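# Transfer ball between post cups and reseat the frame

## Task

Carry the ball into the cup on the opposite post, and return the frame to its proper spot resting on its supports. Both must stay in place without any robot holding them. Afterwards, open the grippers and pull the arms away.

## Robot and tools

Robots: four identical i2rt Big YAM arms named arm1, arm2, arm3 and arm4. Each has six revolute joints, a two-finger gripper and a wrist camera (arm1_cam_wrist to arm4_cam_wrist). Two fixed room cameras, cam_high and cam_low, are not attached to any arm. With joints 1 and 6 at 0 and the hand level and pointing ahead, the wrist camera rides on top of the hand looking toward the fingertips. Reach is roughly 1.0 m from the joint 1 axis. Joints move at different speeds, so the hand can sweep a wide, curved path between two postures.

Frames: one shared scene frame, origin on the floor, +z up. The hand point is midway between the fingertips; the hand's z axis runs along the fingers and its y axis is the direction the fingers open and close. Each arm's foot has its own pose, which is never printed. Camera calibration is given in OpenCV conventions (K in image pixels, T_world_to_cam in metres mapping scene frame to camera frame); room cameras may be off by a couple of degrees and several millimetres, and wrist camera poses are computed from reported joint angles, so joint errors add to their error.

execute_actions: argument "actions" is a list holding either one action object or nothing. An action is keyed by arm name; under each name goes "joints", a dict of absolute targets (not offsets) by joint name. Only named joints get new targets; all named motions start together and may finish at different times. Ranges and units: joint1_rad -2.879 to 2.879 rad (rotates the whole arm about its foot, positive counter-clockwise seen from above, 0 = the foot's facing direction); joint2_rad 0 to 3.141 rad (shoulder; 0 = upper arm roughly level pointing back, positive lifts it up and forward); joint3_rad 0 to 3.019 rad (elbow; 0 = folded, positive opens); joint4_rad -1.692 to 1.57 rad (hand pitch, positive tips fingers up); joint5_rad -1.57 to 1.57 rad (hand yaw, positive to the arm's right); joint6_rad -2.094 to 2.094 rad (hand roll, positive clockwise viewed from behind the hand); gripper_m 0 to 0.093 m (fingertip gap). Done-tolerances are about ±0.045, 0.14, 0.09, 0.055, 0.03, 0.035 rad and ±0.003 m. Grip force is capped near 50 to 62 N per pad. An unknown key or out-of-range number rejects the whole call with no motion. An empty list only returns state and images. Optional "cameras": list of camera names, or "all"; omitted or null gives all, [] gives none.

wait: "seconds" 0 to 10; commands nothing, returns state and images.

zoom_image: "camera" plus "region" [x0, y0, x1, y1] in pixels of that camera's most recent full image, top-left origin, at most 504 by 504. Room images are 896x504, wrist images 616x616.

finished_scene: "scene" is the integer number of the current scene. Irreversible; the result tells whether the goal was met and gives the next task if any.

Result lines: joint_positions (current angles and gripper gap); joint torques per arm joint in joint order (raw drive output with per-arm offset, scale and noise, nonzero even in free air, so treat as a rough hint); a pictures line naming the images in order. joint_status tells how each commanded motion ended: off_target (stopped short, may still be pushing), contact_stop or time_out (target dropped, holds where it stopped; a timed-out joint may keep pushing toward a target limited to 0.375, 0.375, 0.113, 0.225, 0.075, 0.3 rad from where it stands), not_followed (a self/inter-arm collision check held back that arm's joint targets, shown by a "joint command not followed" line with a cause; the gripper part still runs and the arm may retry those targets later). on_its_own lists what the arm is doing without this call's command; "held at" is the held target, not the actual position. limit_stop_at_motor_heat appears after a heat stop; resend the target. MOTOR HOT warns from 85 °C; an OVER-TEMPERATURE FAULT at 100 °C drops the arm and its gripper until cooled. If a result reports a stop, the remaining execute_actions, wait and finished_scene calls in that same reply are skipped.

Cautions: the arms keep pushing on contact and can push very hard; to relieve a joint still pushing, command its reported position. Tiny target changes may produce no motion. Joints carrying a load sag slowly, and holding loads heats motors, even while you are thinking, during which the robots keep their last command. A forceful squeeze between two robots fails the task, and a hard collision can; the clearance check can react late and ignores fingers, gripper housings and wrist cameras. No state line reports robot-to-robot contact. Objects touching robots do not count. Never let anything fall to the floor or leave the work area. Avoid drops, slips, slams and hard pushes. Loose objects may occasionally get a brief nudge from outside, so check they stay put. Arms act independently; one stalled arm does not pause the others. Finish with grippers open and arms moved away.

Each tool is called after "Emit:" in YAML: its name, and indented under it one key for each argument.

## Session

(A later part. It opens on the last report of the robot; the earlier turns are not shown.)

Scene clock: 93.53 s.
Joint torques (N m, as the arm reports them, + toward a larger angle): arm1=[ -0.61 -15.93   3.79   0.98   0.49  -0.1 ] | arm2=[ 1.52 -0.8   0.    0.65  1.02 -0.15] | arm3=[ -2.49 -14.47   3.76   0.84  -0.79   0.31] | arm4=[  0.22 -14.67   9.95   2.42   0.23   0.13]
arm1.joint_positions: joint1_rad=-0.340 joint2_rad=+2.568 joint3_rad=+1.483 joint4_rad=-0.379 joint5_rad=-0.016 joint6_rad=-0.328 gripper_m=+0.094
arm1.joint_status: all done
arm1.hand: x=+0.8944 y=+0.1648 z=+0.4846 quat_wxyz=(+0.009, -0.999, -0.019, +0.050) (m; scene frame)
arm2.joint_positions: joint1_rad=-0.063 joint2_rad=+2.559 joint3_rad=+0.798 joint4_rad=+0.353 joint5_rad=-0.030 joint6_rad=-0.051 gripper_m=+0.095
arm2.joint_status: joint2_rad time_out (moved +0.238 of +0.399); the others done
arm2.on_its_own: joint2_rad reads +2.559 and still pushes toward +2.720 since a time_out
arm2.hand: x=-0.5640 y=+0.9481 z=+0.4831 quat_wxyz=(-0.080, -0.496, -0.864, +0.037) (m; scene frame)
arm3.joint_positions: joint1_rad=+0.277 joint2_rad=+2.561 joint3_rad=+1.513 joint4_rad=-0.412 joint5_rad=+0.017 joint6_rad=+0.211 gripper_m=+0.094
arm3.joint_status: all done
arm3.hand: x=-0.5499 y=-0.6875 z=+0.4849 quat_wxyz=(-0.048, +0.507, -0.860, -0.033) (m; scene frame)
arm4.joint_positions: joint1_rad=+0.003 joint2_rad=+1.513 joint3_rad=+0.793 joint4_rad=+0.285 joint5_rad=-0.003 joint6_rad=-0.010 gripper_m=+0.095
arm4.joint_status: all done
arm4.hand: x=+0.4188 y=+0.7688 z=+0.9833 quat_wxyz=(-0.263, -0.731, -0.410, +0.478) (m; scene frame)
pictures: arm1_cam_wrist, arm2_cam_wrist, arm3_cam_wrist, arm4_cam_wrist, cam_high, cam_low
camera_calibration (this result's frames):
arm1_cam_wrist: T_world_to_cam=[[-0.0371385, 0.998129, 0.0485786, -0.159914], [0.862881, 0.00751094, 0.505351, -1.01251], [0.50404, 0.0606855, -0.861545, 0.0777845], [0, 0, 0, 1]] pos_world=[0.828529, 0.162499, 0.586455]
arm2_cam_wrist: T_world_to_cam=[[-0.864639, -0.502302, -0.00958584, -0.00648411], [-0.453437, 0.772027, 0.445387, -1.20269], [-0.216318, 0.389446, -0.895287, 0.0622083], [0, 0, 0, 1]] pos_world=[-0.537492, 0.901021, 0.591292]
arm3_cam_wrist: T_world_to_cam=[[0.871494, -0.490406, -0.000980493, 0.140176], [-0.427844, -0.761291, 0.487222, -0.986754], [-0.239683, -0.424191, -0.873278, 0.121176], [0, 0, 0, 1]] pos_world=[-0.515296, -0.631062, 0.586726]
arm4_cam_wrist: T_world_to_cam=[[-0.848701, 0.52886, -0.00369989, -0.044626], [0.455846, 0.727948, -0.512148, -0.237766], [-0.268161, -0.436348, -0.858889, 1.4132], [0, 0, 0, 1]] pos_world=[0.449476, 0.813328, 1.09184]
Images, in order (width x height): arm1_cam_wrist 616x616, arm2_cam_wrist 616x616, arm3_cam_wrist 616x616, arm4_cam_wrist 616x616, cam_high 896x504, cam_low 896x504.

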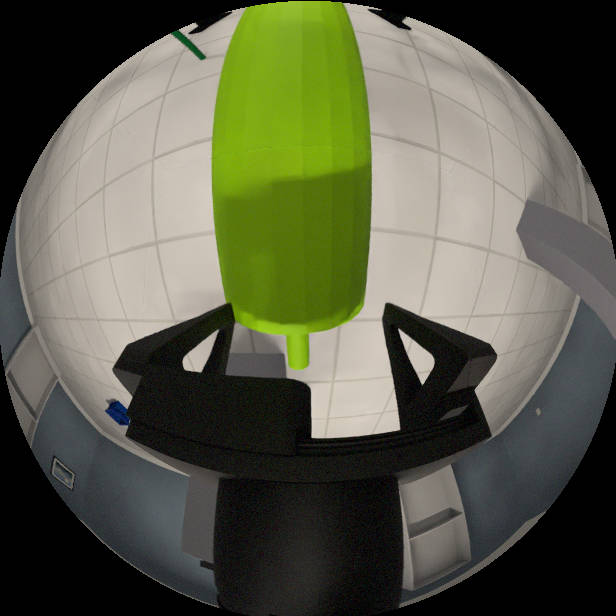

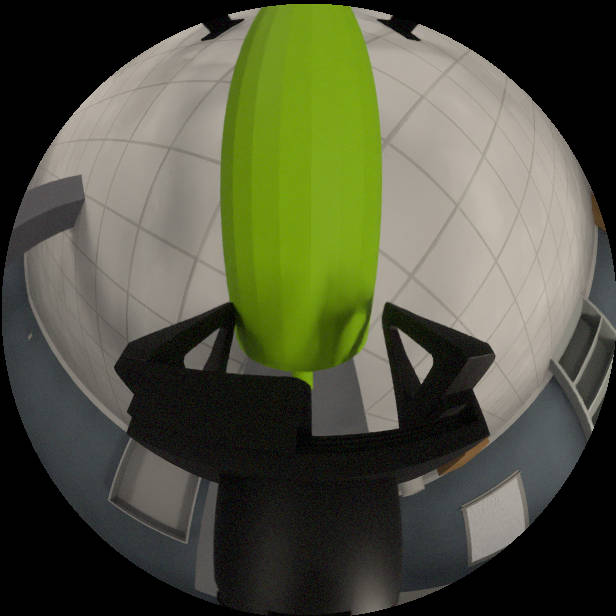

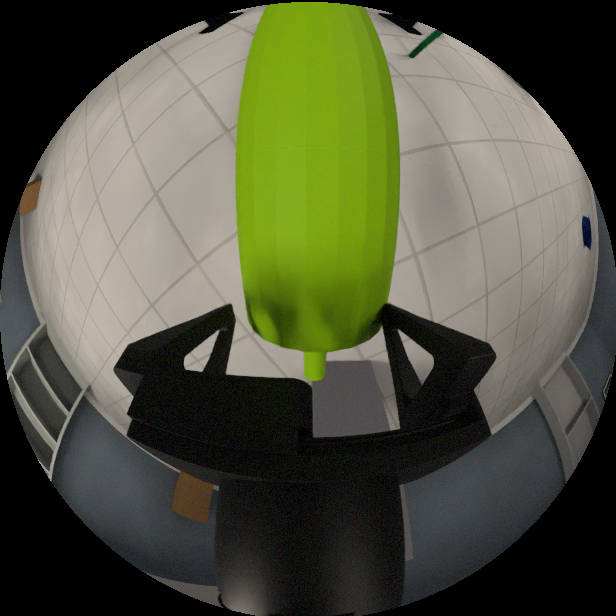

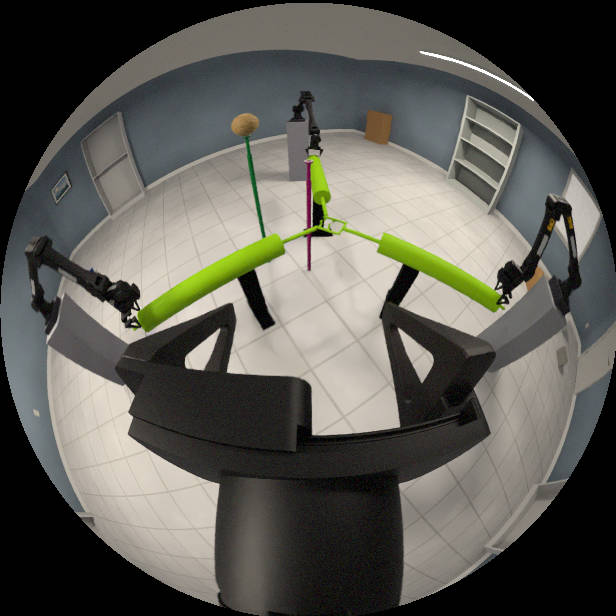

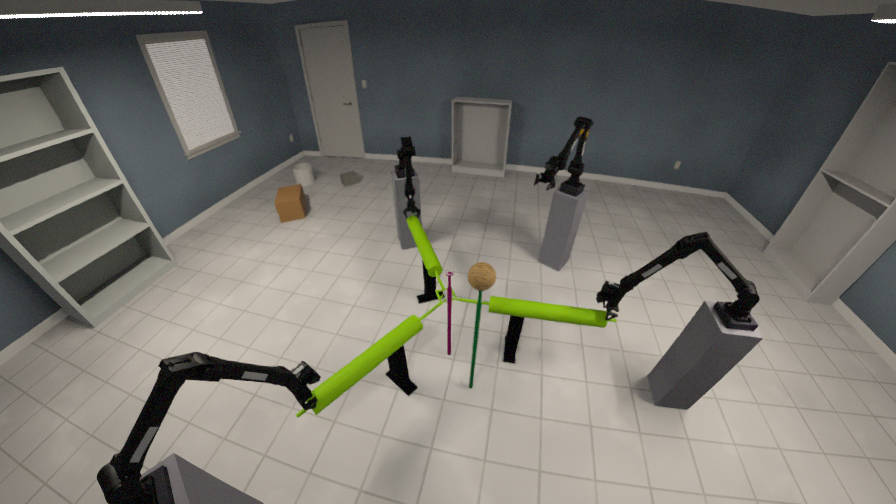

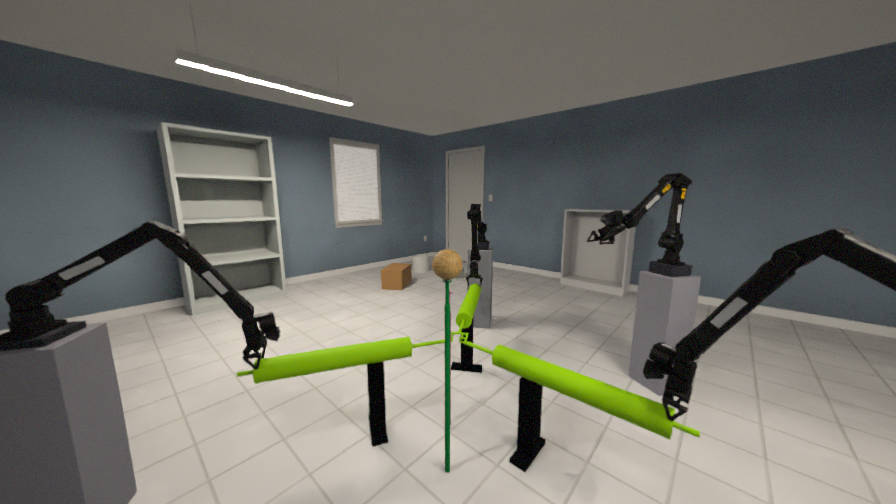

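Emit:
execute_actions:
  actions:
    - {"arm1":{"joints":{"joint1_rad":-0.335,"joint2_rad":2.50,"joint3_rad":1.41,"joint4_rad":-0.5}},"arm2":{"joints":{"joint1_rad":-0.03,"joint2_rad":2.52,"joint3_rad":0.69,"joint4_rad":0.22}},"arm3":{"joints":{"joint1_rad":0.26,"joint2_rad":2.51,"joint3_rad":1.44,"joint4_rad":-0.53}}}
  cameras: []

Emit:
execute_actions:
  actions:
    - {"arm1":{"joints":{"joint2_rad":2.636,"joint3_rad":1.46,"joint4_rad":-0.46}},"arm2":{"joints":{"joint2_rad":2.72,"joint3_rad":0.77,"joint4_rad":0.27}},"arm3":{"joints":{"joint2_rad":2.638,"joint3_rad":1.48,"joint4_rad":-0.5}}}
  cameras: []

Emit:
execute_actions:
  actions:
    - {"arm1":{"joints":{"joint3_rad":1.475,"joint4_rad":-0.38}},"arm2":{"joints":{"joint3_rad":0.815,"joint4_rad":0.345}},"arm3":{"joints":{"joint3_rad":1.50,"joint4_rad":-0.42}}}
  cameras: ["arm1_cam_wrist","arm2_cam_wrist","arm3_cam_wrist","cam_low"]

Scene clock: 101.23 s.
Joint torques (N m, as the arm reports them, + toward a larger angle): arm1=[ -0.14 -21.25   4.31  -0.02  -0.07  -0.1 ] | arm2=[  1.16 -11.95  -2.51   0.05   0.05  -0.11] | arm3=[ -2.99 -22.11   4.08   0.19  -0.16   0.3 ] | arm4=[  0.18 -14.67   9.96   2.41   0.23   0.13]
arm1.joint_positions: joint1_rad=-0.335 joint2_rad=+2.512 joint3_rad=+1.400 joint4_rad=-0.487 joint5_rad=-0.003 joint6_rad=-0.328 gripper_m=+0.094
arm1.joint_status: all done
arm1.hand: x=+0.9433 y=+0.1499 z=+0.4986 quat_wxyz=(-0.006, -1.000, -0.020, -0.016) (m; scene frame)
arm2.joint_positions: joint1_rad=-0.043 joint2_rad=+2.546 joint3_rad=+0.687 joint4_rad=+0.230 joint5_rad=-0.005 joint6_rad=-0.054 gripper_m=+0.095
arm2.joint_status: all done
arm2.hand: x=-0.6054 y=+1.0308 z=+0.4925 quat_wxyz=(+0.019, -0.489, -0.872, -0.012) (m; scene frame)
arm3.joint_positions: joint1_rad=+0.273 joint2_rad=+2.541 joint3_rad=+1.426 joint4_rad=-0.526 joint5_rad=+0.002 joint6_rad=+0.213 gripper_m=+0.094
arm3.joint_status: all done
arm3.hand: x=-0.5707 y=-0.7542 z=+0.4789 quat_wxyz=(+0.024, +0.505, -0.862, +0.022) (m; scene frame)
arm4.joint_positions: joint1_rad=+0.003 joint2_rad=+1.513 joint3_rad=+0.793 joint4_rad=+0.285 joint5_rad=-0.003 joint6_rad=-0.010 gripper_m=+0.095
arm4.joint_status: not commanded
arm4.hand: x=+0.4188 y=+0.7688 z=+0.9833 quat_wxyz=(-0.263, -0.731, -0.410, +0.478) (m; scene frame)
pictures: none
No camera images: the call's "cameras" was empty. Leave "cameras" out to get every camera's image.

Scene clock: 102.40 s.
Joint torques (N m, as the arm reports them, + toward a larger angle): arm1=[ -0.06 -19.8    3.49   0.64  -0.07  -0.1 ] | arm2=[  1.5  -10.32  -4.31   0.54   0.07  -0.12] | arm3=[ -3.09 -18.05   3.48   0.48  -0.16   0.29] | arm4=[  0.2  -14.65   9.97   2.42   0.23   0.13]
arm1.joint_positions: joint1_rad=-0.335 joint2_rad=+2.626 joint3_rad=+1.456 joint4_rad=-0.469 joint5_rad=-0.003 joint6_rad=-0.328 gripper_m=+0.094
arm1.joint_status: all done
arm1.hand: x=+0.9564 y=+0.1461 z=+0.4493 quat_wxyz=(-0.012, -0.999, -0.020, -0.035) (m; scene frame)
arm2.joint_positions: joint1_rad=-0.043 joint2_rad=+2.722 joint3_rad=+0.779 joint4_rad=+0.261 joint5_rad=-0.005 joint6_rad=-0.054 gripper_m=+0.095
arm2.joint_status: all done
arm2.hand: x=-0.6154 y=+1.0487 z=+0.4399 quat_wxyz=(+0.041, -0.489, -0.871, -0.026) (m; scene frame)
arm3.joint_positions: joint1_rad=+0.273 joint2_rad=+2.620 joint3_rad=+1.470 joint4_rad=-0.504 joint5_rad=+0.002 joint6_rad=+0.213 gripper_m=+0.094
arm3.joint_status: all done
arm3.hand: x=-0.5718 y=-0.7576 z=+0.4451 quat_wxyz=(+0.029, +0.505, -0.862, +0.027) (m; scene frame)
arm4.joint_positions: joint1_rad=+0.003 joint2_rad=+1.513 joint3_rad=+0.793 joint4_rad=+0.285 joint5_rad=-0.003 joint6_rad=-0.010 gripper_m=+0.095
arm4.joint_status: not commanded
arm4.hand: x=+0.4188 y=+0.7688 z=+0.9833 quat_wxyz=(-0.263, -0.731, -0.410, +0.478) (m; scene frame)
pictures: none
No camera images: the call's "cameras" was empty. Leave "cameras" out to get every camera's image.

Scene clock: 103.13 s.
Joint torques (N m, as the arm reports them, + toward a larger angle): arm1=[ -0.1  -19.9    4.68   1.11  -0.07  -0.1 ] | arm2=[  1.26 -10.81  -3.27   1.02   0.06  -0.11] | arm3=[ -3.11 -18.35   4.47   0.96  -0.17   0.29] | arm4=[  0.2  -14.65   9.94   2.42   0.23   0.12]
arm1.joint_positions: joint1_rad=-0.335 joint2_rad=+2.626 joint3_rad=+1.456 joint4_rad=-0.397 joint5_rad=-0.003 joint6_rad=-0.328 gripper_m=+0.094
arm1.joint_status: all done
arm1.hand: x=+0.9393 y=+0.1512 z=+0.4487 quat_wxyz=(-0.001, -1.000, -0.020, -0.001) (m; scene frame)
arm2.joint_positions: joint1_rad=-0.043 joint2_rad=+2.722 joint3_rad=+0.818 joint4_rad=+0.329 joint5_rad=-0.005 joint6_rad=-0.054 gripper_m=+0.095
arm2.joint_status: all done
arm2.hand: x=-0.5964 y=+1.0134 z=+0.4338 quat_wxyz=(-0.004, -0.489, -0.872, +0.003) (m; scene frame)
arm3.joint_positions: joint1_rad=+0.273 joint2_rad=+2.620 joint3_rad=+1.477 joint4_rad=-0.429 joint5_rad=+0.002 joint6_rad=+0.213 gripper_m=+0.094
arm3.joint_status: all done
arm3.hand: x=-0.5653 y=-0.7364 z=+0.4454 quat_wxyz=(-0.001, +0.505, -0.863, -0.001) (m; scene frame)
arm4.joint_positions: joint1_rad=+0.003 joint2_rad=+1.513 joint3_rad=+0.793 joint4_rad=+0.285 joint5_rad=-0.003 joint6_rad=-0.010 gripper_m=+0.095
arm4.joint_status: not commanded
arm4.hand: x=+0.4188 y=+0.7688 z=+0.9833 quat_wxyz=(-0.263, -0.731, -0.410, +0.478) (m; scene frame)
pictures: arm1_cam_wrist, arm2_cam_wrist, arm3_cam_wrist, cam_low
camera_calibration (this result's frames):
arm1_cam_wrist: T_world_to_cam=[[-0.0447822, 0.998624, 0.0272951, -0.126242], [0.806438, 0.0200107, 0.590981, -1.02033], [0.589621, 0.0484772, -0.806224, -0.0783019], [0, 0, 0, 1]] pos_world=[0.863345, 0.150281, 0.543311]
arm2_cam_wrist: T_world_to_cam=[[-0.85449, -0.519412, 0.00764656, 0.0137328], [-0.416012, 0.693053, 0.588738, -1.20566], [-0.311097, 0.49989, -0.808288, -0.220657], [0, 0, 0, 1]] pos_world=[-0.558482, 0.953026, 0.53136]
arm3_cam_wrist: T_world_to_cam=[[0.86937, -0.494084, 0.00874126, 0.121305], [-0.406098, -0.704251, 0.582336, -0.999425], [-0.281567, -0.509815, -0.812901, -0.0513862], [0, 0, 0, 1]] pos_world=[-0.525792, -0.670109, 0.539169]
Images, in order (width x height): arm1_cam_wrist 616x616, arm2_cam_wrist 616x616, arm3_cam_wrist 616x616, cam_low 896x504.

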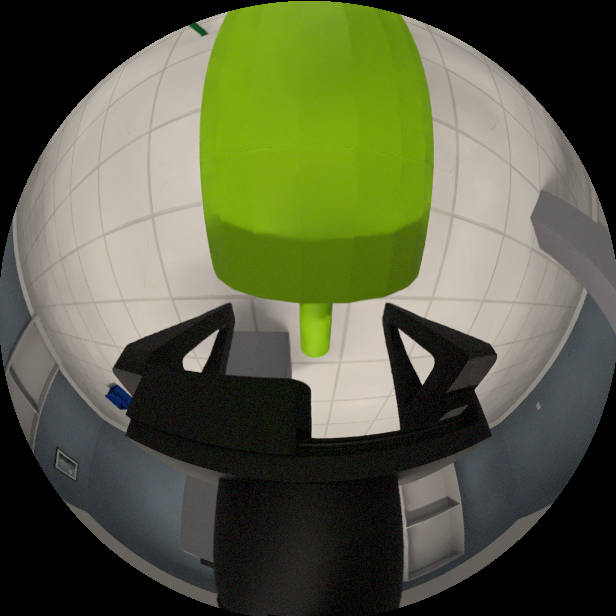

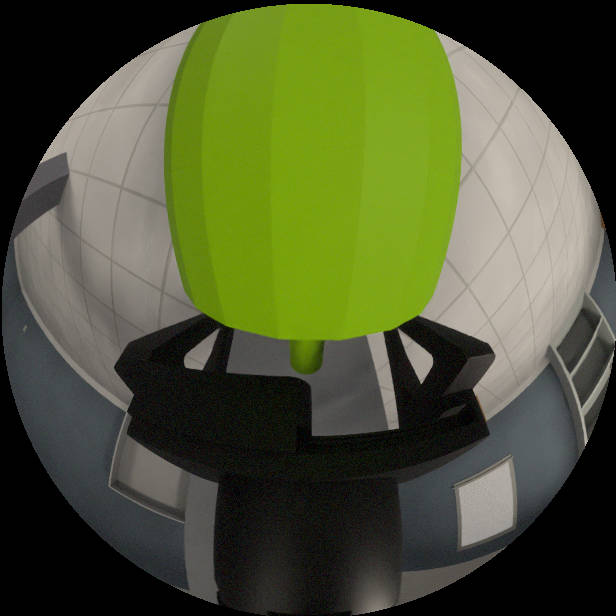

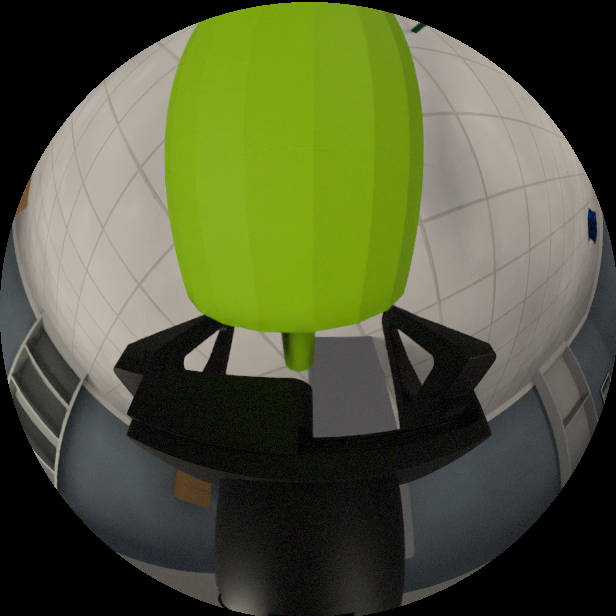

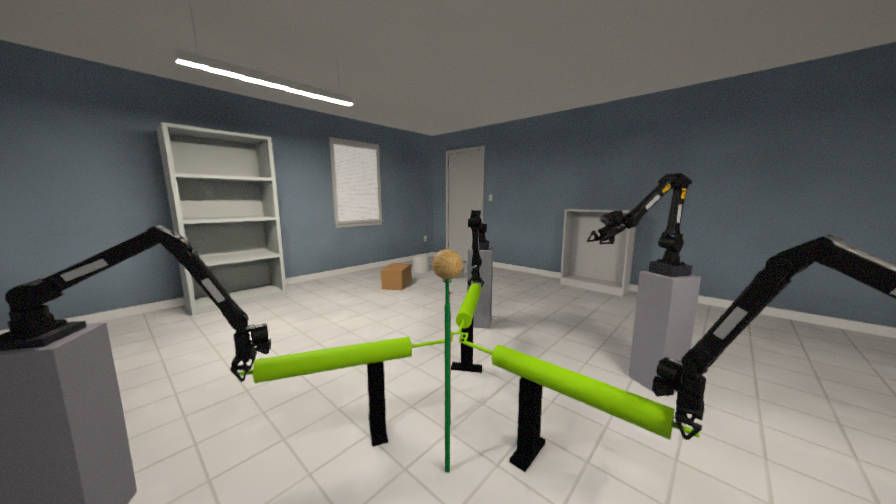

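Emit:
execute_actions:
  actions:
    - {"arm1":{"joints":{"joint1_rad":-0.345,"joint2_rad":2.67,"joint3_rad":1.49,"joint4_rad":-0.36}},"arm3":{"joints":{"joint1_rad":0.28,"joint2_rad":2.66,"joint4_rad":-0.41}}}
  cameras: []

Emit:
execute_actions:
  actions:
    - {"arm1":{"joints":{"gripper_m":0}},"arm2":{"joints":{"gripper_m":0}},"arm3":{"joints":{"gripper_m":0}}}
  cameras: ["arm1_cam_wrist","arm2_cam_wrist","arm3_cam_wrist","cam_low"]

Scene clock: 108.37 s.
Joint torques (N m, as the arm reports them, + toward a larger angle): arm1=[ -0.6  -18.08   4.69   1.1   -0.07  -0.1 ] | arm2=[  1.28 -11.    -3.29   0.99   0.06  -0.11] | arm3=[ -1.47 -17.09   4.41   0.95  -0.16   0.29] | arm4=[  0.21 -14.65   9.95   2.42   0.23   0.13]
arm1.joint_positions: joint1_rad=-0.338 joint2_rad=+2.636 joint3_rad=+1.472 joint4_rad=-0.376 joint5_rad=-0.003 joint6_rad=-0.328 gripper_m=+0.094
arm1.joint_status: all done
arm1.hand: x=+0.9304 y=+0.1551 z=+0.4458 quat_wxyz=(+0.003, -1.000, -0.019, +0.012) (m; scene frame)
arm2.joint_positions: joint1_rad=-0.043 joint2_rad=+2.722 joint3_rad=+0.818 joint4_rad=+0.329 joint5_rad=-0.005 joint6_rad=-0.054 gripper_m=+0.095
arm2.joint_status: not commanded
arm2.hand: x=-0.5964 y=+1.0134 z=+0.4338 quat_wxyz=(-0.004, -0.489, -0.872, +0.003) (m; scene frame)
arm3.joint_positions: joint1_rad=+0.273 joint2_rad=+2.625 joint3_rad=+1.477 joint4_rad=-0.420 joint5_rad=+0.002 joint6_rad=+0.213 gripper_m=+0.094
arm3.joint_status: all done
arm3.hand: x=-0.5653 y=-0.7365 z=+0.4426 quat_wxyz=(-0.003, +0.505, -0.863, -0.002) (m; scene frame)
arm4.joint_positions: joint1_rad=+0.003 joint2_rad=+1.513 joint3_rad=+0.793 joint4_rad=+0.285 joint5_rad=-0.003 joint6_rad=-0.010 gripper_m=+0.095
arm4.joint_status: not commanded
arm4.hand: x=+0.4188 y=+0.7688 z=+0.9833 quat_wxyz=(-0.263, -0.731, -0.410, +0.478) (m; scene frame)
pictures: none
No camera images: the call's "cameras" was empty. Leave "cameras" out to get every camera's image.

Scene clock: 109.10 s.
Joint torques (N m, as the arm reports them, + toward a larger angle): arm1=[ -0.51 -18.08   4.7    1.05  -0.26  -0.08] | arm2=[  1.5  -10.65  -3.26   0.96  -0.09  -0.17] | arm3=[ -1.83 -17.14   4.52   0.88   0.12   0.29] | arm4=[  0.22 -14.71   9.95   2.42   0.23   0.13]
arm1.joint_positions: joint1_rad=-0.339 joint2_rad=+2.636 joint3_rad=+1.472 joint4_rad=-0.375 joint5_rad=+0.001 joint6_rad=-0.328 gripper_m=+0.019
arm1.joint_status: gripper_m off_target (ended at +0.019, target +0.000)
arm1.hand: x=+0.9308 y=+0.1566 z=+0.4456 quat_wxyz=(+0.005, -1.000, -0.019, +0.011) (m; scene frame)
arm2.joint_positions: joint1_rad=-0.043 joint2_rad=+2.722 joint3_rad=+0.818 joint4_rad=+0.330 joint5_rad=-0.001 joint6_rad=-0.048 gripper_m=+0.019
arm2.joint_status: gripper_m off_target (ended at +0.019, target +0.000)
arm2.hand: x=-0.5968 y=+1.0128 z=+0.4338 quat_wxyz=(-0.003, -0.492, -0.871, +0.005) (m; scene frame)
arm3.joint_positions: joint1_rad=+0.275 joint2_rad=+2.626 joint3_rad=+1.477 joint4_rad=-0.418 joint5_rad=-0.004 joint6_rad=+0.214 gripper_m=+0.019
arm3.joint_status: gripper_m off_target (ended at +0.019, target +0.000)
arm3.hand: x=-0.5675 y=-0.7357 z=+0.4424 quat_wxyz=(-0.001, +0.506, -0.862, -0.005) (m; scene frame)
arm4.joint_positions: joint1_rad=+0.003 joint2_rad=+1.513 joint3_rad=+0.793 joint4_rad=+0.285 joint5_rad=-0.003 joint6_rad=-0.010 gripper_m=+0.095
arm4.joint_status: not commanded
arm4.hand: x=+0.4188 y=+0.7688 z=+0.9833 quat_wxyz=(-0.263, -0.731, -0.410, +0.478) (m; scene frame)
pictures: arm1_cam_wrist, arm2_cam_wrist, arm3_cam_wrist, cam_low
camera_calibration (this result's frames):
arm1_cam_wrist: T_world_to_cam=[[-0.0409031, 0.998358, 0.0401075, -0.141249], [0.820874, 0.0106921, 0.571009, -1.01481], [0.569643, 0.0562793, -0.819963, -0.0525309], [0, 0, 0, 1]] pos_world=[0.85718, 0.154824, 0.54206]
arm2_cam_wrist: T_world_to_cam=[[-0.857634, -0.514132, 0.0114735, 0.00417479], [-0.410233, 0.697431, 0.587621, -1.20589], [-0.310117, 0.499257, -0.809055, -0.218899], [0, 0, 0, 1]] pos_world=[-0.559, 0.952459, 0.531457]
arm3_cam_wrist: T_world_to_cam=[[0.87016, -0.492768, 0.00125538, 0.128377], [-0.402309, -0.708946, 0.579261, -0.998012], [-0.284551, -0.504555, -0.815141, -0.0508763], [0, 0, 0, 1]] pos_world=[-0.527695, -0.669947, 0.536477]
Images, in order (width x height): arm1_cam_wrist 616x616, arm2_cam_wrist 616x616, arm3_cam_wrist 616x616, cam_low 896x504.

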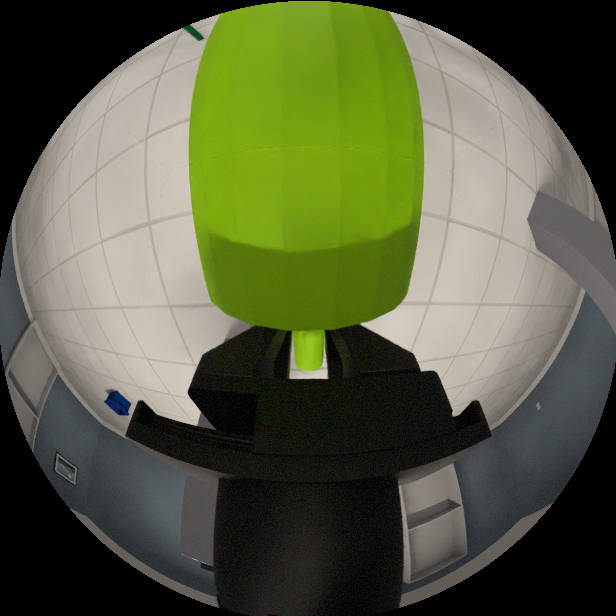

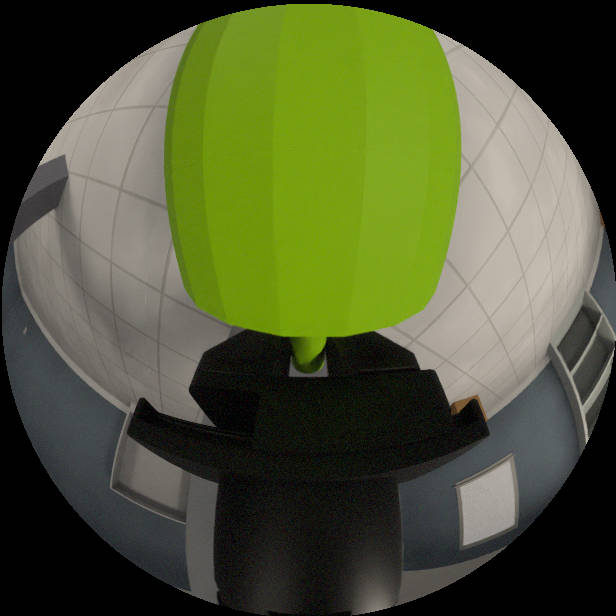

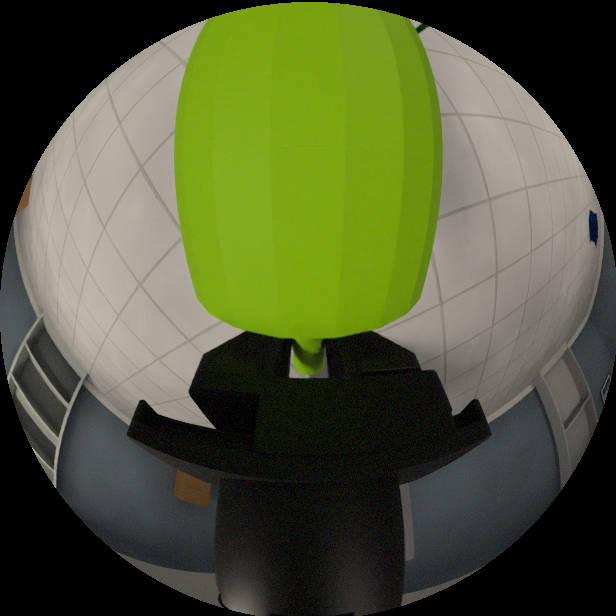

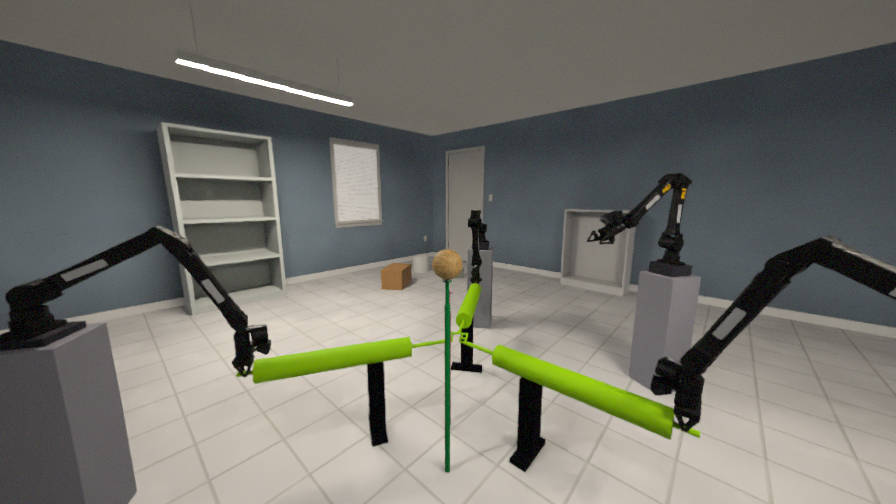

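Emit:
execute_actions:
  actions:
    - {"arm1":{"joints":{"joint2_rad":2.53,"joint3_rad":1.45,"joint4_rad":-0.42}},"arm2":{"joints":{"joint2_rad":2.59,"joint3_rad":0.76,"joint4_rad":0.30}},"arm3":{"joints":{"joint2_rad":2.52,"joint3_rad":1.46,"joint4_rad":-0.45}}}
  cameras: []

Emit:
execute_actions:
  actions:
    - {"arm1":{"joints":{"joint2_rad":2.46,"joint3_rad":1.41,"joint4_rad":-0.463}},"arm2":{"joints":{"joint2_rad":2.495,"joint3_rad":0.70,"joint4_rad":0.268}},"arm3":{"joints":{"joint2_rad":2.45,"joint3_rad":1.425,"joint4_rad":-0.485}}}
  cameras: ["arm1_cam_wrist","cam_low"]

Scene clock: 121.00 s.
Joint torques (N m, as the arm reports them, + toward a larger angle): arm1=[ -0.28 -24.46   4.13   0.24  -0.28  -0.07] | arm2=[  1.28 -13.33  -2.99   0.38  -0.09  -0.18] | arm3=[ -1.73 -24.34   3.75   0.3    0.03   0.29] | arm4=[  0.2  -14.7    9.96   2.42   0.23   0.12]
arm1.joint_positions: joint1_rad=-0.339 joint2_rad=+2.577 joint3_rad=+1.442 joint4_rad=-0.412 joint5_rad=+0.001 joint6_rad=-0.330 gripper_m=+0.019
arm1.joint_status: all done
arm1.hand: x=+0.9299 y=+0.1569 z=+0.4717 quat_wxyz=(+0.004, -1.000, -0.019, +0.008) (m; scene frame)
arm2.joint_positions: joint1_rad=-0.043 joint2_rad=+2.638 joint3_rad=+0.762 joint4_rad=+0.304 joint5_rad=-0.001 joint6_rad=-0.047 gripper_m=+0.019
arm2.joint_status: all done
arm2.hand: x=-0.5961 y=+1.0118 z=+0.4611 quat_wxyz=(-0.004, -0.492, -0.870, +0.005) (m; scene frame)
arm3.joint_positions: joint1_rad=+0.275 joint2_rad=+2.576 joint3_rad=+1.451 joint4_rad=-0.446 joint5_rad=-0.002 joint6_rad=+0.214 gripper_m=+0.019
arm3.joint_status: all done
arm3.hand: x=-0.5668 y=-0.7352 z=+0.4641 quat_wxyz=(+0.000, +0.506, -0.863, -0.003) (m; scene frame)
arm4.joint_positions: joint1_rad=+0.003 joint2_rad=+1.513 joint3_rad=+0.793 joint4_rad=+0.285 joint5_rad=-0.003 joint6_rad=-0.010 gripper_m=+0.095
arm4.joint_status: not commanded
arm4.hand: x=+0.4188 y=+0.7688 z=+0.9833 quat_wxyz=(-0.263, -0.731, -0.410, +0.478) (m; scene frame)
pictures: none
No camera images: the call's "cameras" was empty. Leave "cameras" out to get every camera's image.

Scene clock: 121.80 s.
Joint torques (N m, as the arm reports them, + toward a larger angle): arm1=[ -0.38 -23.68   4.25   0.15  -0.3   -0.06] | arm2=[  1.34 -13.25  -2.32   0.28  -0.1   -0.17] | arm3=[ -1.88 -23.62   4.15   0.48   0.01   0.3 ] | arm4=[  0.22 -14.66   9.96   2.42   0.23   0.13]
arm1.joint_positions: joint1_rad=-0.341 joint2_rad=+2.500 joint3_rad=+1.403 joint4_rad=-0.454 joint5_rad=+0.002 joint6_rad=-0.331 gripper_m=+0.019
arm1.joint_status: all done
arm1.hand: x=+0.9303 y=+0.1580 z=+0.5050 quat_wxyz=(+0.004, -1.000, -0.019, +0.006) (m; scene frame)
arm2.joint_positions: joint1_rad=-0.043 joint2_rad=+2.539 joint3_rad=+0.697 joint4_rad=+0.272 joint5_rad=-0.001 joint6_rad=-0.047 gripper_m=+0.019
arm2.joint_status: all done
arm2.hand: x=-0.5965 y=+1.0129 z=+0.4929 quat_wxyz=(-0.005, -0.492, -0.870, +0.006) (m; scene frame)
arm3.joint_positions: joint1_rad=+0.275 joint2_rad=+2.501 joint3_rad=+1.413 joint4_rad=-0.483 joint5_rad=-0.002 joint6_rad=+0.214 gripper_m=+0.019
arm3.joint_status: all done
arm3.hand: x=-0.5665 y=-0.7348 z=+0.4967 quat_wxyz=(+0.000, +0.506, -0.863, -0.003) (m; scene frame)
arm4.joint_positions: joint1_rad=+0.003 joint2_rad=+1.513 joint3_rad=+0.793 joint4_rad=+0.285 joint5_rad=-0.003 joint6_rad=-0.010 gripper_m=+0.095
arm4.joint_status: not commanded
arm4.hand: x=+0.4188 y=+0.7688 z=+0.9833 quat_wxyz=(-0.263, -0.731, -0.410, +0.478) (m; scene frame)
pictures: arm1_cam_wrist, cam_low
camera_calibration (this result's frames):
arm1_cam_wrist: T_world_to_cam=[[-0.0416667, 0.998423, 0.0376272, -0.143031], [0.814571, 0.0121382, 0.579936, -1.0472], [0.578565, 0.0548141, -0.813792, -0.0147689], [0, 0, 0, 1]] pos_world=[0.855605, 0.156327, 0.600673]
Images, in order (width x height): arm1_cam_wrist 616x616, cam_low 896x504.

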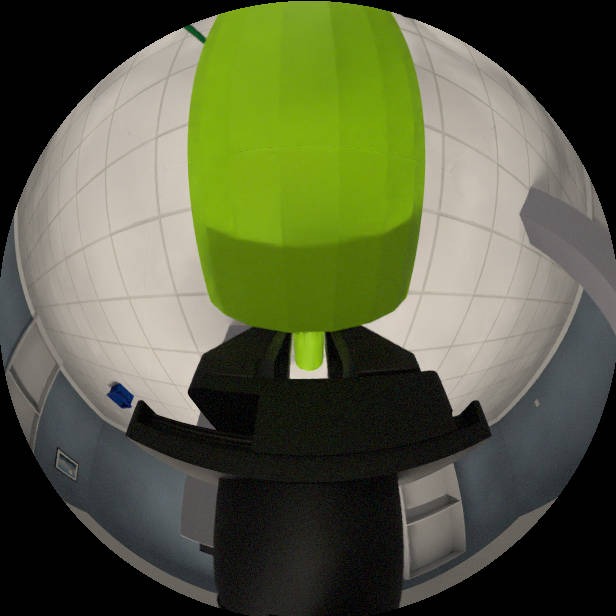

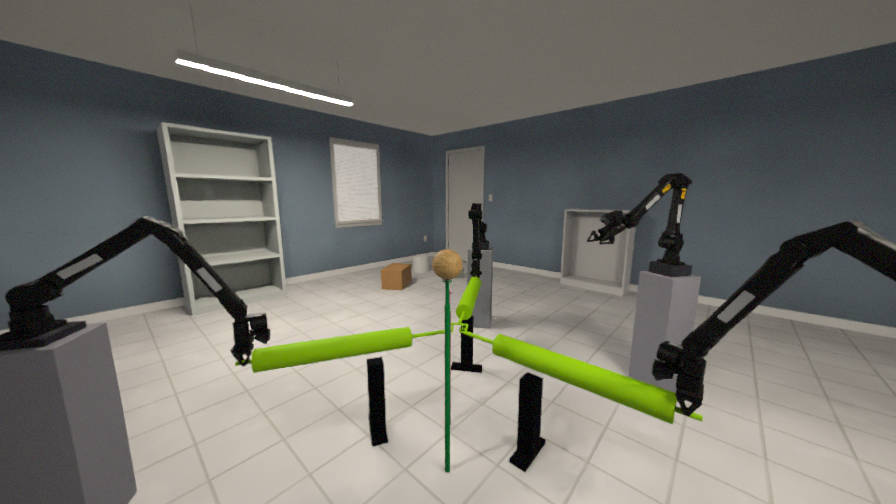

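Works well. Continue with 6 cm steps.

Emit:
execute_actions:
  actions:
    - {"arm1":{"joints":{"joint2_rad":2.325,"joint3_rad":1.355,"joint4_rad":-0.544}},"arm2":{"joints":{"joint2_rad":2.285,"joint3_rad":0.605,"joint4_rad":0.156}},"arm3":{"joints":{"joint2_rad":2.31,"joint3_rad":1.37,"joint4_rad":-0.568}}}
  cameras: []

Emit:
execute_actions:
  actions:
    - {"arm1":{"joints":{"joint2_rad":2.195,"joint3_rad":1.325,"joint4_rad":-0.643}},"arm2":{"joints":{"joint2_rad":2.05,"joint3_rad":0.535,"joint4_rad":-0.006}},"arm3":{"joints":{"joint2_rad":2.183,"joint3_rad":1.345,"joint4_rad":-0.667}}}
  cameras: []

Emit:
execute_actions:
  actions:
    - {"arm1":{"joints":{"joint2_rad":2.077,"joint3_rad":1.325,"joint4_rad":-0.757}},"arm2":{"joints":{"joint2_rad":1.807,"joint3_rad":0.505,"joint4_rad":-0.216}},"arm3":{"joints":{"joint2_rad":2.067,"joint3_rad":1.35,"joint4_rad":-0.781}}}
  cameras: []

Emit:
execute_actions:
  actions:
    - {"arm1":{"joints":{"joint2_rad":1.972,"joint3_rad":1.36,"joint4_rad":-0.881}},"arm2":{"joints":{"joint2_rad":1.57,"joint3_rad":0.52,"joint4_rad":-0.455}},"arm3":{"joints":{"joint2_rad":1.965,"joint3_rad":1.385,"joint4_rad":-0.906}}}
  cameras: []

Emit:
execute_actions:
  actions:
    - {"arm1":{"joints":{"joint2_rad":1.876,"joint3_rad":1.41,"joint4_rad":-1.026}},"arm2":{"joints":{"joint2_rad":1.355,"joint3_rad":0.58,"joint4_rad":-0.719}},"arm3":{"joints":{"joint2_rad":1.873,"joint3_rad":1.44,"joint4_rad":-1.05}}}

Scene clock: 136.17 s.
Joint torques (N m, as the arm reports them, + toward a larger angle): arm1=[ -0.06 -22.6    5.12   0.41  -0.28  -0.04] | arm2=[  1.32 -12.48  -0.67   0.31  -0.1   -0.18] | arm3=[ -1.67 -22.18   5.05   0.65  -0.01   0.29] | arm4=[  0.17 -14.68   9.95   2.43   0.23   0.13]
arm1.joint_positions: joint1_rad=-0.345 joint2_rad=+2.354 joint3_rad=+1.345 joint4_rad=-0.540 joint5_rad=+0.001 joint6_rad=-0.333 gripper_m=+0.019
arm1.joint_status: all done
arm1.hand: x=+0.9299 y=+0.1600 z=+0.5695 quat_wxyz=(+0.004, -1.000, -0.018, +0.006) (m; scene frame)
arm2.joint_positions: joint1_rad=-0.043 joint2_rad=+2.325 joint3_rad=+0.594 joint4_rad=+0.160 joint5_rad=-0.001 joint6_rad=-0.047 gripper_m=+0.019
arm2.joint_status: all done
arm2.hand: x=-0.5969 y=+1.0142 z=+0.5549 quat_wxyz=(-0.005, -0.493, -0.870, +0.006) (m; scene frame)
arm3.joint_positions: joint1_rad=+0.274 joint2_rad=+2.350 joint3_rad=+1.354 joint4_rad=-0.572 joint5_rad=-0.002 joint6_rad=+0.214 gripper_m=+0.019
arm3.joint_status: all done
arm3.hand: x=-0.5659 y=-0.7339 z=+0.5644 quat_wxyz=(-0.002, +0.506, -0.863, -0.004) (m; scene frame)
arm4.joint_positions: joint1_rad=+0.003 joint2_rad=+1.513 joint3_rad=+0.793 joint4_rad=+0.285 joint5_rad=-0.003 joint6_rad=-0.010 gripper_m=+0.095
arm4.joint_status: not commanded
arm4.hand: x=+0.4188 y=+0.7688 z=+0.9833 quat_wxyz=(-0.263, -0.731, -0.410, +0.478) (m; scene frame)
pictures: none
No camera images: the call's "cameras" was empty. Leave "cameras" out to get every camera's image.

Scene clock: 137.07 s.
Joint torques (N m, as the arm reports them, + toward a larger angle): arm1=[ -0.18 -21.9    5.83   0.39  -0.32  -0.05] | arm2=[  1.32 -11.65   1.03   0.31  -0.1   -0.18] | arm3=[ -1.48 -21.76   5.76   0.74   0.03   0.29] | arm4=[  0.19 -14.65   9.95   2.42   0.23   0.13]
arm1.joint_positions: joint1_rad=-0.345 joint2_rad=+2.224 joint3_rad=+1.314 joint4_rad=-0.640 joint5_rad=+0.002 joint6_rad=-0.334 gripper_m=+0.019
arm1.joint_status: all done
arm1.hand: x=+0.9297 y=+0.1601 z=+0.6304 quat_wxyz=(+0.004, -1.000, -0.019, +0.006) (m; scene frame)
arm2.joint_positions: joint1_rad=-0.043 joint2_rad=+2.088 joint3_rad=+0.521 joint4_rad=-0.001 joint5_rad=-0.001 joint6_rad=-0.047 gripper_m=+0.019
arm2.joint_status: all done
arm2.hand: x=-0.5968 y=+1.0147 z=+0.6159 quat_wxyz=(-0.006, -0.493, -0.870, +0.006) (m; scene frame)
arm3.joint_positions: joint1_rad=+0.274 joint2_rad=+2.223 joint3_rad=+1.327 joint4_rad=-0.672 joint5_rad=-0.002 joint6_rad=+0.214 gripper_m=+0.019
arm3.joint_status: all done
arm3.hand: x=-0.5659 y=-0.7340 z=+0.6245 quat_wxyz=(-0.001, +0.506, -0.863, -0.004) (m; scene frame)
arm4.joint_positions: joint1_rad=+0.003 joint2_rad=+1.513 joint3_rad=+0.793 joint4_rad=+0.285 joint5_rad=-0.003 joint6_rad=-0.010 gripper_m=+0.095
arm4.joint_status: not commanded
arm4.hand: x=+0.4188 y=+0.7688 z=+0.9833 quat_wxyz=(-0.263, -0.731, -0.410, +0.478) (m; scene frame)
pictures: none
No camera images: the call's "cameras" was empty. Leave "cameras" out to get every camera's image.

Scene clock: 137.97 s.
Joint torques (N m, as the arm reports them, + toward a larger angle): arm1=[  0.05 -21.51   6.64   0.44  -0.32  -0.04] | arm2=[  1.28 -10.34   3.4    0.28  -0.11  -0.18] | arm3=[ -1.81 -21.45   6.66   0.87   0.01   0.28] | arm4=[  0.18 -14.68   9.95   2.42   0.23   0.13]
arm1.joint_positions: joint1_rad=-0.346 joint2_rad=+2.107 joint3_rad=+1.311 joint4_rad=-0.756 joint5_rad=+0.003 joint6_rad=-0.334 gripper_m=+0.019
arm1.joint_status: all done
arm1.hand: x=+0.9292 y=+0.1606 z=+0.6906 quat_wxyz=(+0.004, -1.000, -0.018, +0.005) (m; scene frame)
arm2.joint_positions: joint1_rad=-0.043 joint2_rad=+1.843 joint3_rad=+0.486 joint4_rad=-0.211 joint5_rad=-0.001 joint6_rad=-0.047 gripper_m=+0.019
arm2.joint_status: all done
arm2.hand: x=-0.5967 y=+1.0152 z=+0.6756 quat_wxyz=(-0.006, -0.493, -0.870, +0.006) (m; scene frame)
arm3.joint_positions: joint1_rad=+0.274 joint2_rad=+2.108 joint3_rad=+1.326 joint4_rad=-0.788 joint5_rad=-0.002 joint6_rad=+0.214 gripper_m=+0.019
arm3.joint_status: all done
arm3.hand: x=-0.5658 y=-0.7338 z=+0.6847 quat_wxyz=(-0.001, +0.506, -0.863, -0.003) (m; scene frame)
arm4.joint_positions: joint1_rad=+0.003 joint2_rad=+1.513 joint3_rad=+0.793 joint4_rad=+0.285 joint5_rad=-0.003 joint6_rad=-0.010 gripper_m=+0.095
arm4.joint_status: not commanded
arm4.hand: x=+0.4188 y=+0.7688 z=+0.9833 quat_wxyz=(-0.263, -0.731, -0.410, +0.478) (m; scene frame)
pictures: none
No camera images: the call's "cameras" was empty. Leave "cameras" out to get every camera's image.

Scene clock: 138.93 s.
Joint torques (N m, as the arm reports them, + toward a larger angle): arm1=[ -0.49 -20.23   9.39   0.12  -0.11  -0.05] | arm2=[ 1.24 -9.56  6.31  0.26 -0.1  -0.19] | arm3=[ -1.66 -19.86   9.17   0.26  -0.1    0.29] | arm4=[  0.2  -14.67   9.96   2.42   0.23   0.12]
arm1.joint_positions: joint1_rad=-0.338 joint2_rad=+1.995 joint3_rad=+1.316 joint4_rad=-0.870 joint5_rad=-0.002 joint6_rad=-0.333 gripper_m=+0.019
arm1.joint_status: all done
arm1.hand: x=+0.9304 y=+0.1547 z=+0.7502 quat_wxyz=(+0.002, -1.000, -0.022, +0.008) (m; scene frame)
arm2.joint_positions: joint1_rad=-0.043 joint2_rad=+1.602 joint3_rad=+0.493 joint4_rad=-0.447 joint5_rad=-0.001 joint6_rad=-0.047 gripper_m=+0.019
arm2.joint_status: all done
arm2.hand: x=-0.5945 y=+1.0118 z=+0.7371 quat_wxyz=(-0.011, -0.493, -0.870, +0.010) (m; scene frame)
arm3.joint_positions: joint1_rad=+0.274 joint2_rad=+1.996 joint3_rad=+1.330 joint4_rad=-0.901 joint5_rad=+0.001 joint6_rad=+0.214 gripper_m=+0.019
arm3.joint_status: all done
arm3.hand: x=-0.5665 y=-0.7383 z=+0.7442 quat_wxyz=(-0.003, +0.506, -0.863, -0.003) (m; scene frame)
arm4.joint_positions: joint1_rad=+0.003 joint2_rad=+1.513 joint3_rad=+0.793 joint4_rad=+0.285 joint5_rad=-0.003 joint6_rad=-0.010 gripper_m=+0.095
arm4.joint_status: not commanded
arm4.hand: x=+0.4188 y=+0.7688 z=+0.9833 quat_wxyz=(-0.263, -0.731, -0.410, +0.478) (m; scene frame)
pictures: none
No camera images: the call's "cameras" was empty. Leave "cameras" out to get every camera's image.

Scene clock: 139.97 s.
Joint torques (N m, as the arm reports them, + toward a larger angle): arm1=[ -0.33 -19.68  10.23  -0.04  -0.2   -0.04] | arm2=[ 1.38 -7.52 10.23 -0.08 -0.1  -0.18] | arm3=[ -1.71 -19.82   9.93   0.16  -0.06   0.29] | arm4=[  0.21 -14.7    9.96   2.42   0.23   0.12]
arm1.joint_positions: joint1_rad=-0.340 joint2_rad=+1.899 joint3_rad=+1.364 joint4_rad=-1.009 joint5_rad=-0.001 joint6_rad=-0.333 gripper_m=+0.019
arm1.joint_status: all done
arm1.hand: x=+0.9296 y=+0.1567 z=+0.8146 quat_wxyz=(+0.004, -1.000, -0.020, +0.009) (m; scene frame)
arm2.joint_positions: joint1_rad=-0.043 joint2_rad=+1.377 joint3_rad=+0.530 joint4_rad=-0.703 joint5_rad=-0.001 joint6_rad=-0.046 gripper_m=+0.019
arm2.joint_status: all done
arm2.hand: x=-0.5954 y=+1.0142 z=+0.8012 quat_wxyz=(-0.014, -0.493, -0.870, +0.011) (m; scene frame)
arm3.joint_positions: joint1_rad=+0.274 joint2_rad=+1.906 joint3_rad=+1.382 joint4_rad=-1.042 joint5_rad=+0.000 joint6_rad=+0.214 gripper_m=+0.019
arm3.joint_status: all done
arm3.hand: x=-0.5663 y=-0.7372 z=+0.8077 quat_wxyz=(-0.003, +0.506, -0.863, -0.004) (m; scene frame)
arm4.joint_positions: joint1_rad=+0.003 joint2_rad=+1.513 joint3_rad=+0.793 joint4_rad=+0.285 joint5_rad=-0.003 joint6_rad=-0.010 gripper_m=+0.095
arm4.joint_status: not commanded
arm4.hand: x=+0.4188 y=+0.7688 z=+0.9833 quat_wxyz=(-0.263, -0.731, -0.410, +0.478) (m; scene frame)
pictures: arm1_cam_wrist, arm2_cam_wrist, arm3_cam_wrist, arm4_cam_wrist, cam_high, cam_low
camera_calibration (this result's frames):
arm1_cam_wrist: T_world_to_cam=[[-0.0441287, 0.998331, 0.0372624, -0.1508], [0.818554, 0.0147488, 0.57424, -1.22561], [0.572732, 0.0558418, -0.817839, 0.246148], [0, 0, 0, 1]] pos_world=[0.855597, 0.15488, 0.910723]
arm2_cam_wrist: T_world_to_cam=[[-0.858494, -0.512669, 0.0125794, -0.000991026], [-0.416162, 0.710801, 0.567073, -1.4228], [-0.299662, 0.481593, -0.823572, 0.113872], [0, 0, 0, 1]] pos_world=[-0.558843, 0.955981, 0.900626]
arm3_cam_wrist: T_world_to_cam=[[0.869754, -0.493464, 0.00464227, 0.122638], [-0.40524, -0.708824, 0.577363, -1.21025], [-0.281617, -0.504045, -0.816474, 0.249535], [0, 0, 0, 1]] pos_world=[-0.526833, -0.67156, 0.901923]
arm4_cam_wrist: T_world_to_cam=[[-0.848701, 0.52886, -0.00369989, -0.044626], [0.455846, 0.727948, -0.512148, -0.237766], [-0.268161, -0.436348, -0.858889, 1.4132], [0, 0, 0, 1]] pos_world=[0.449476, 0.813328, 1.09184]
Images, in order (width x height): arm1_cam_wrist 616x616, arm2_cam_wrist 616x616, arm3_cam_wrist 616x616, arm4_cam_wrist 616x616, cam_high 896x504, cam_low 896x504.

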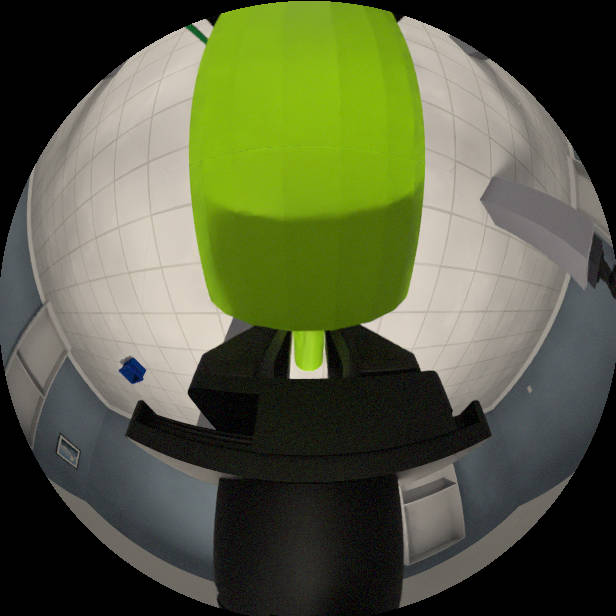

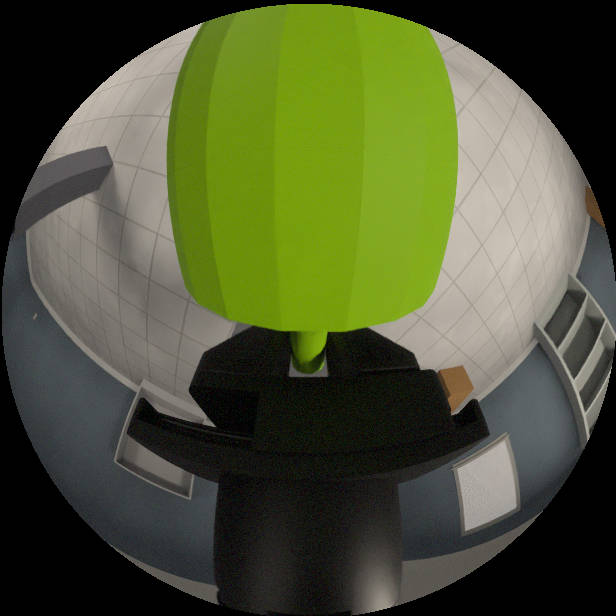

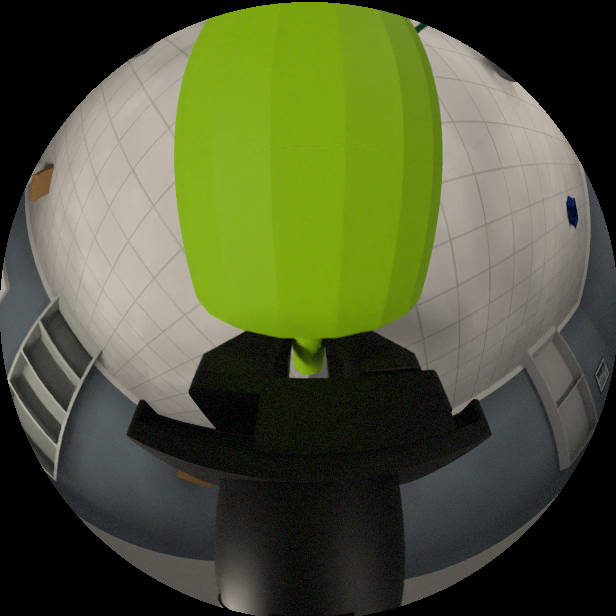

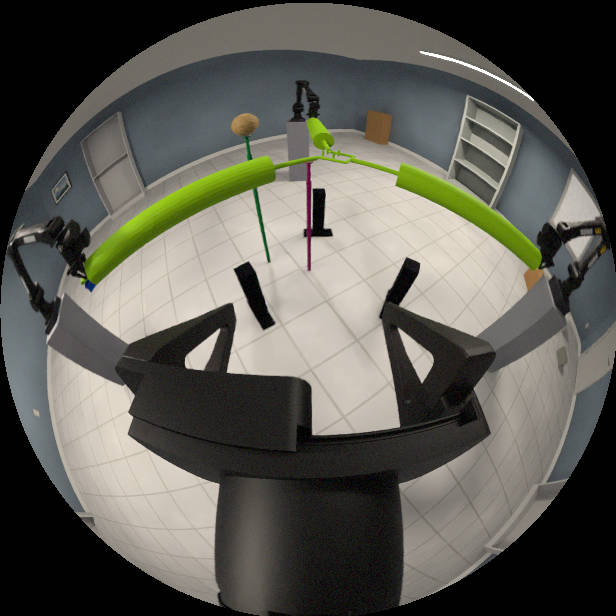

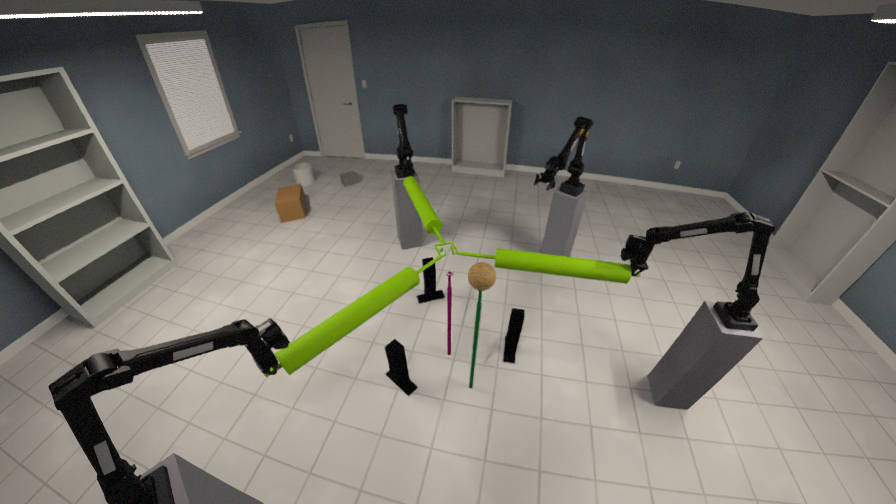

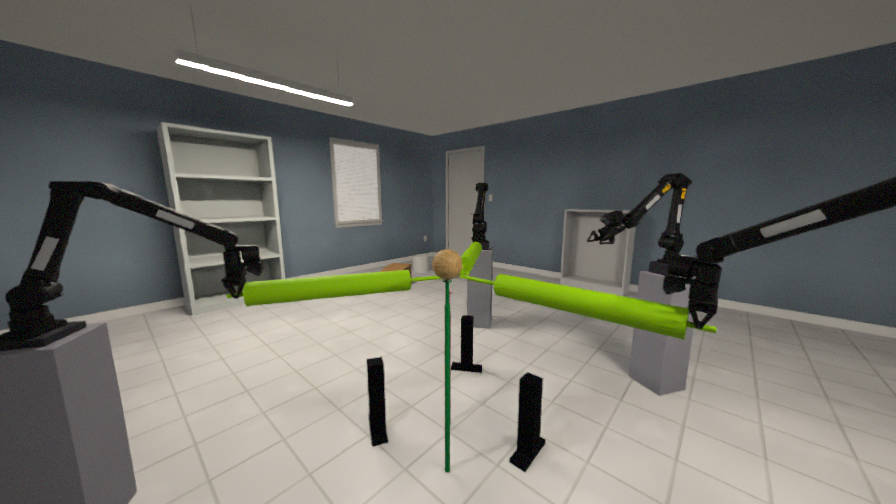

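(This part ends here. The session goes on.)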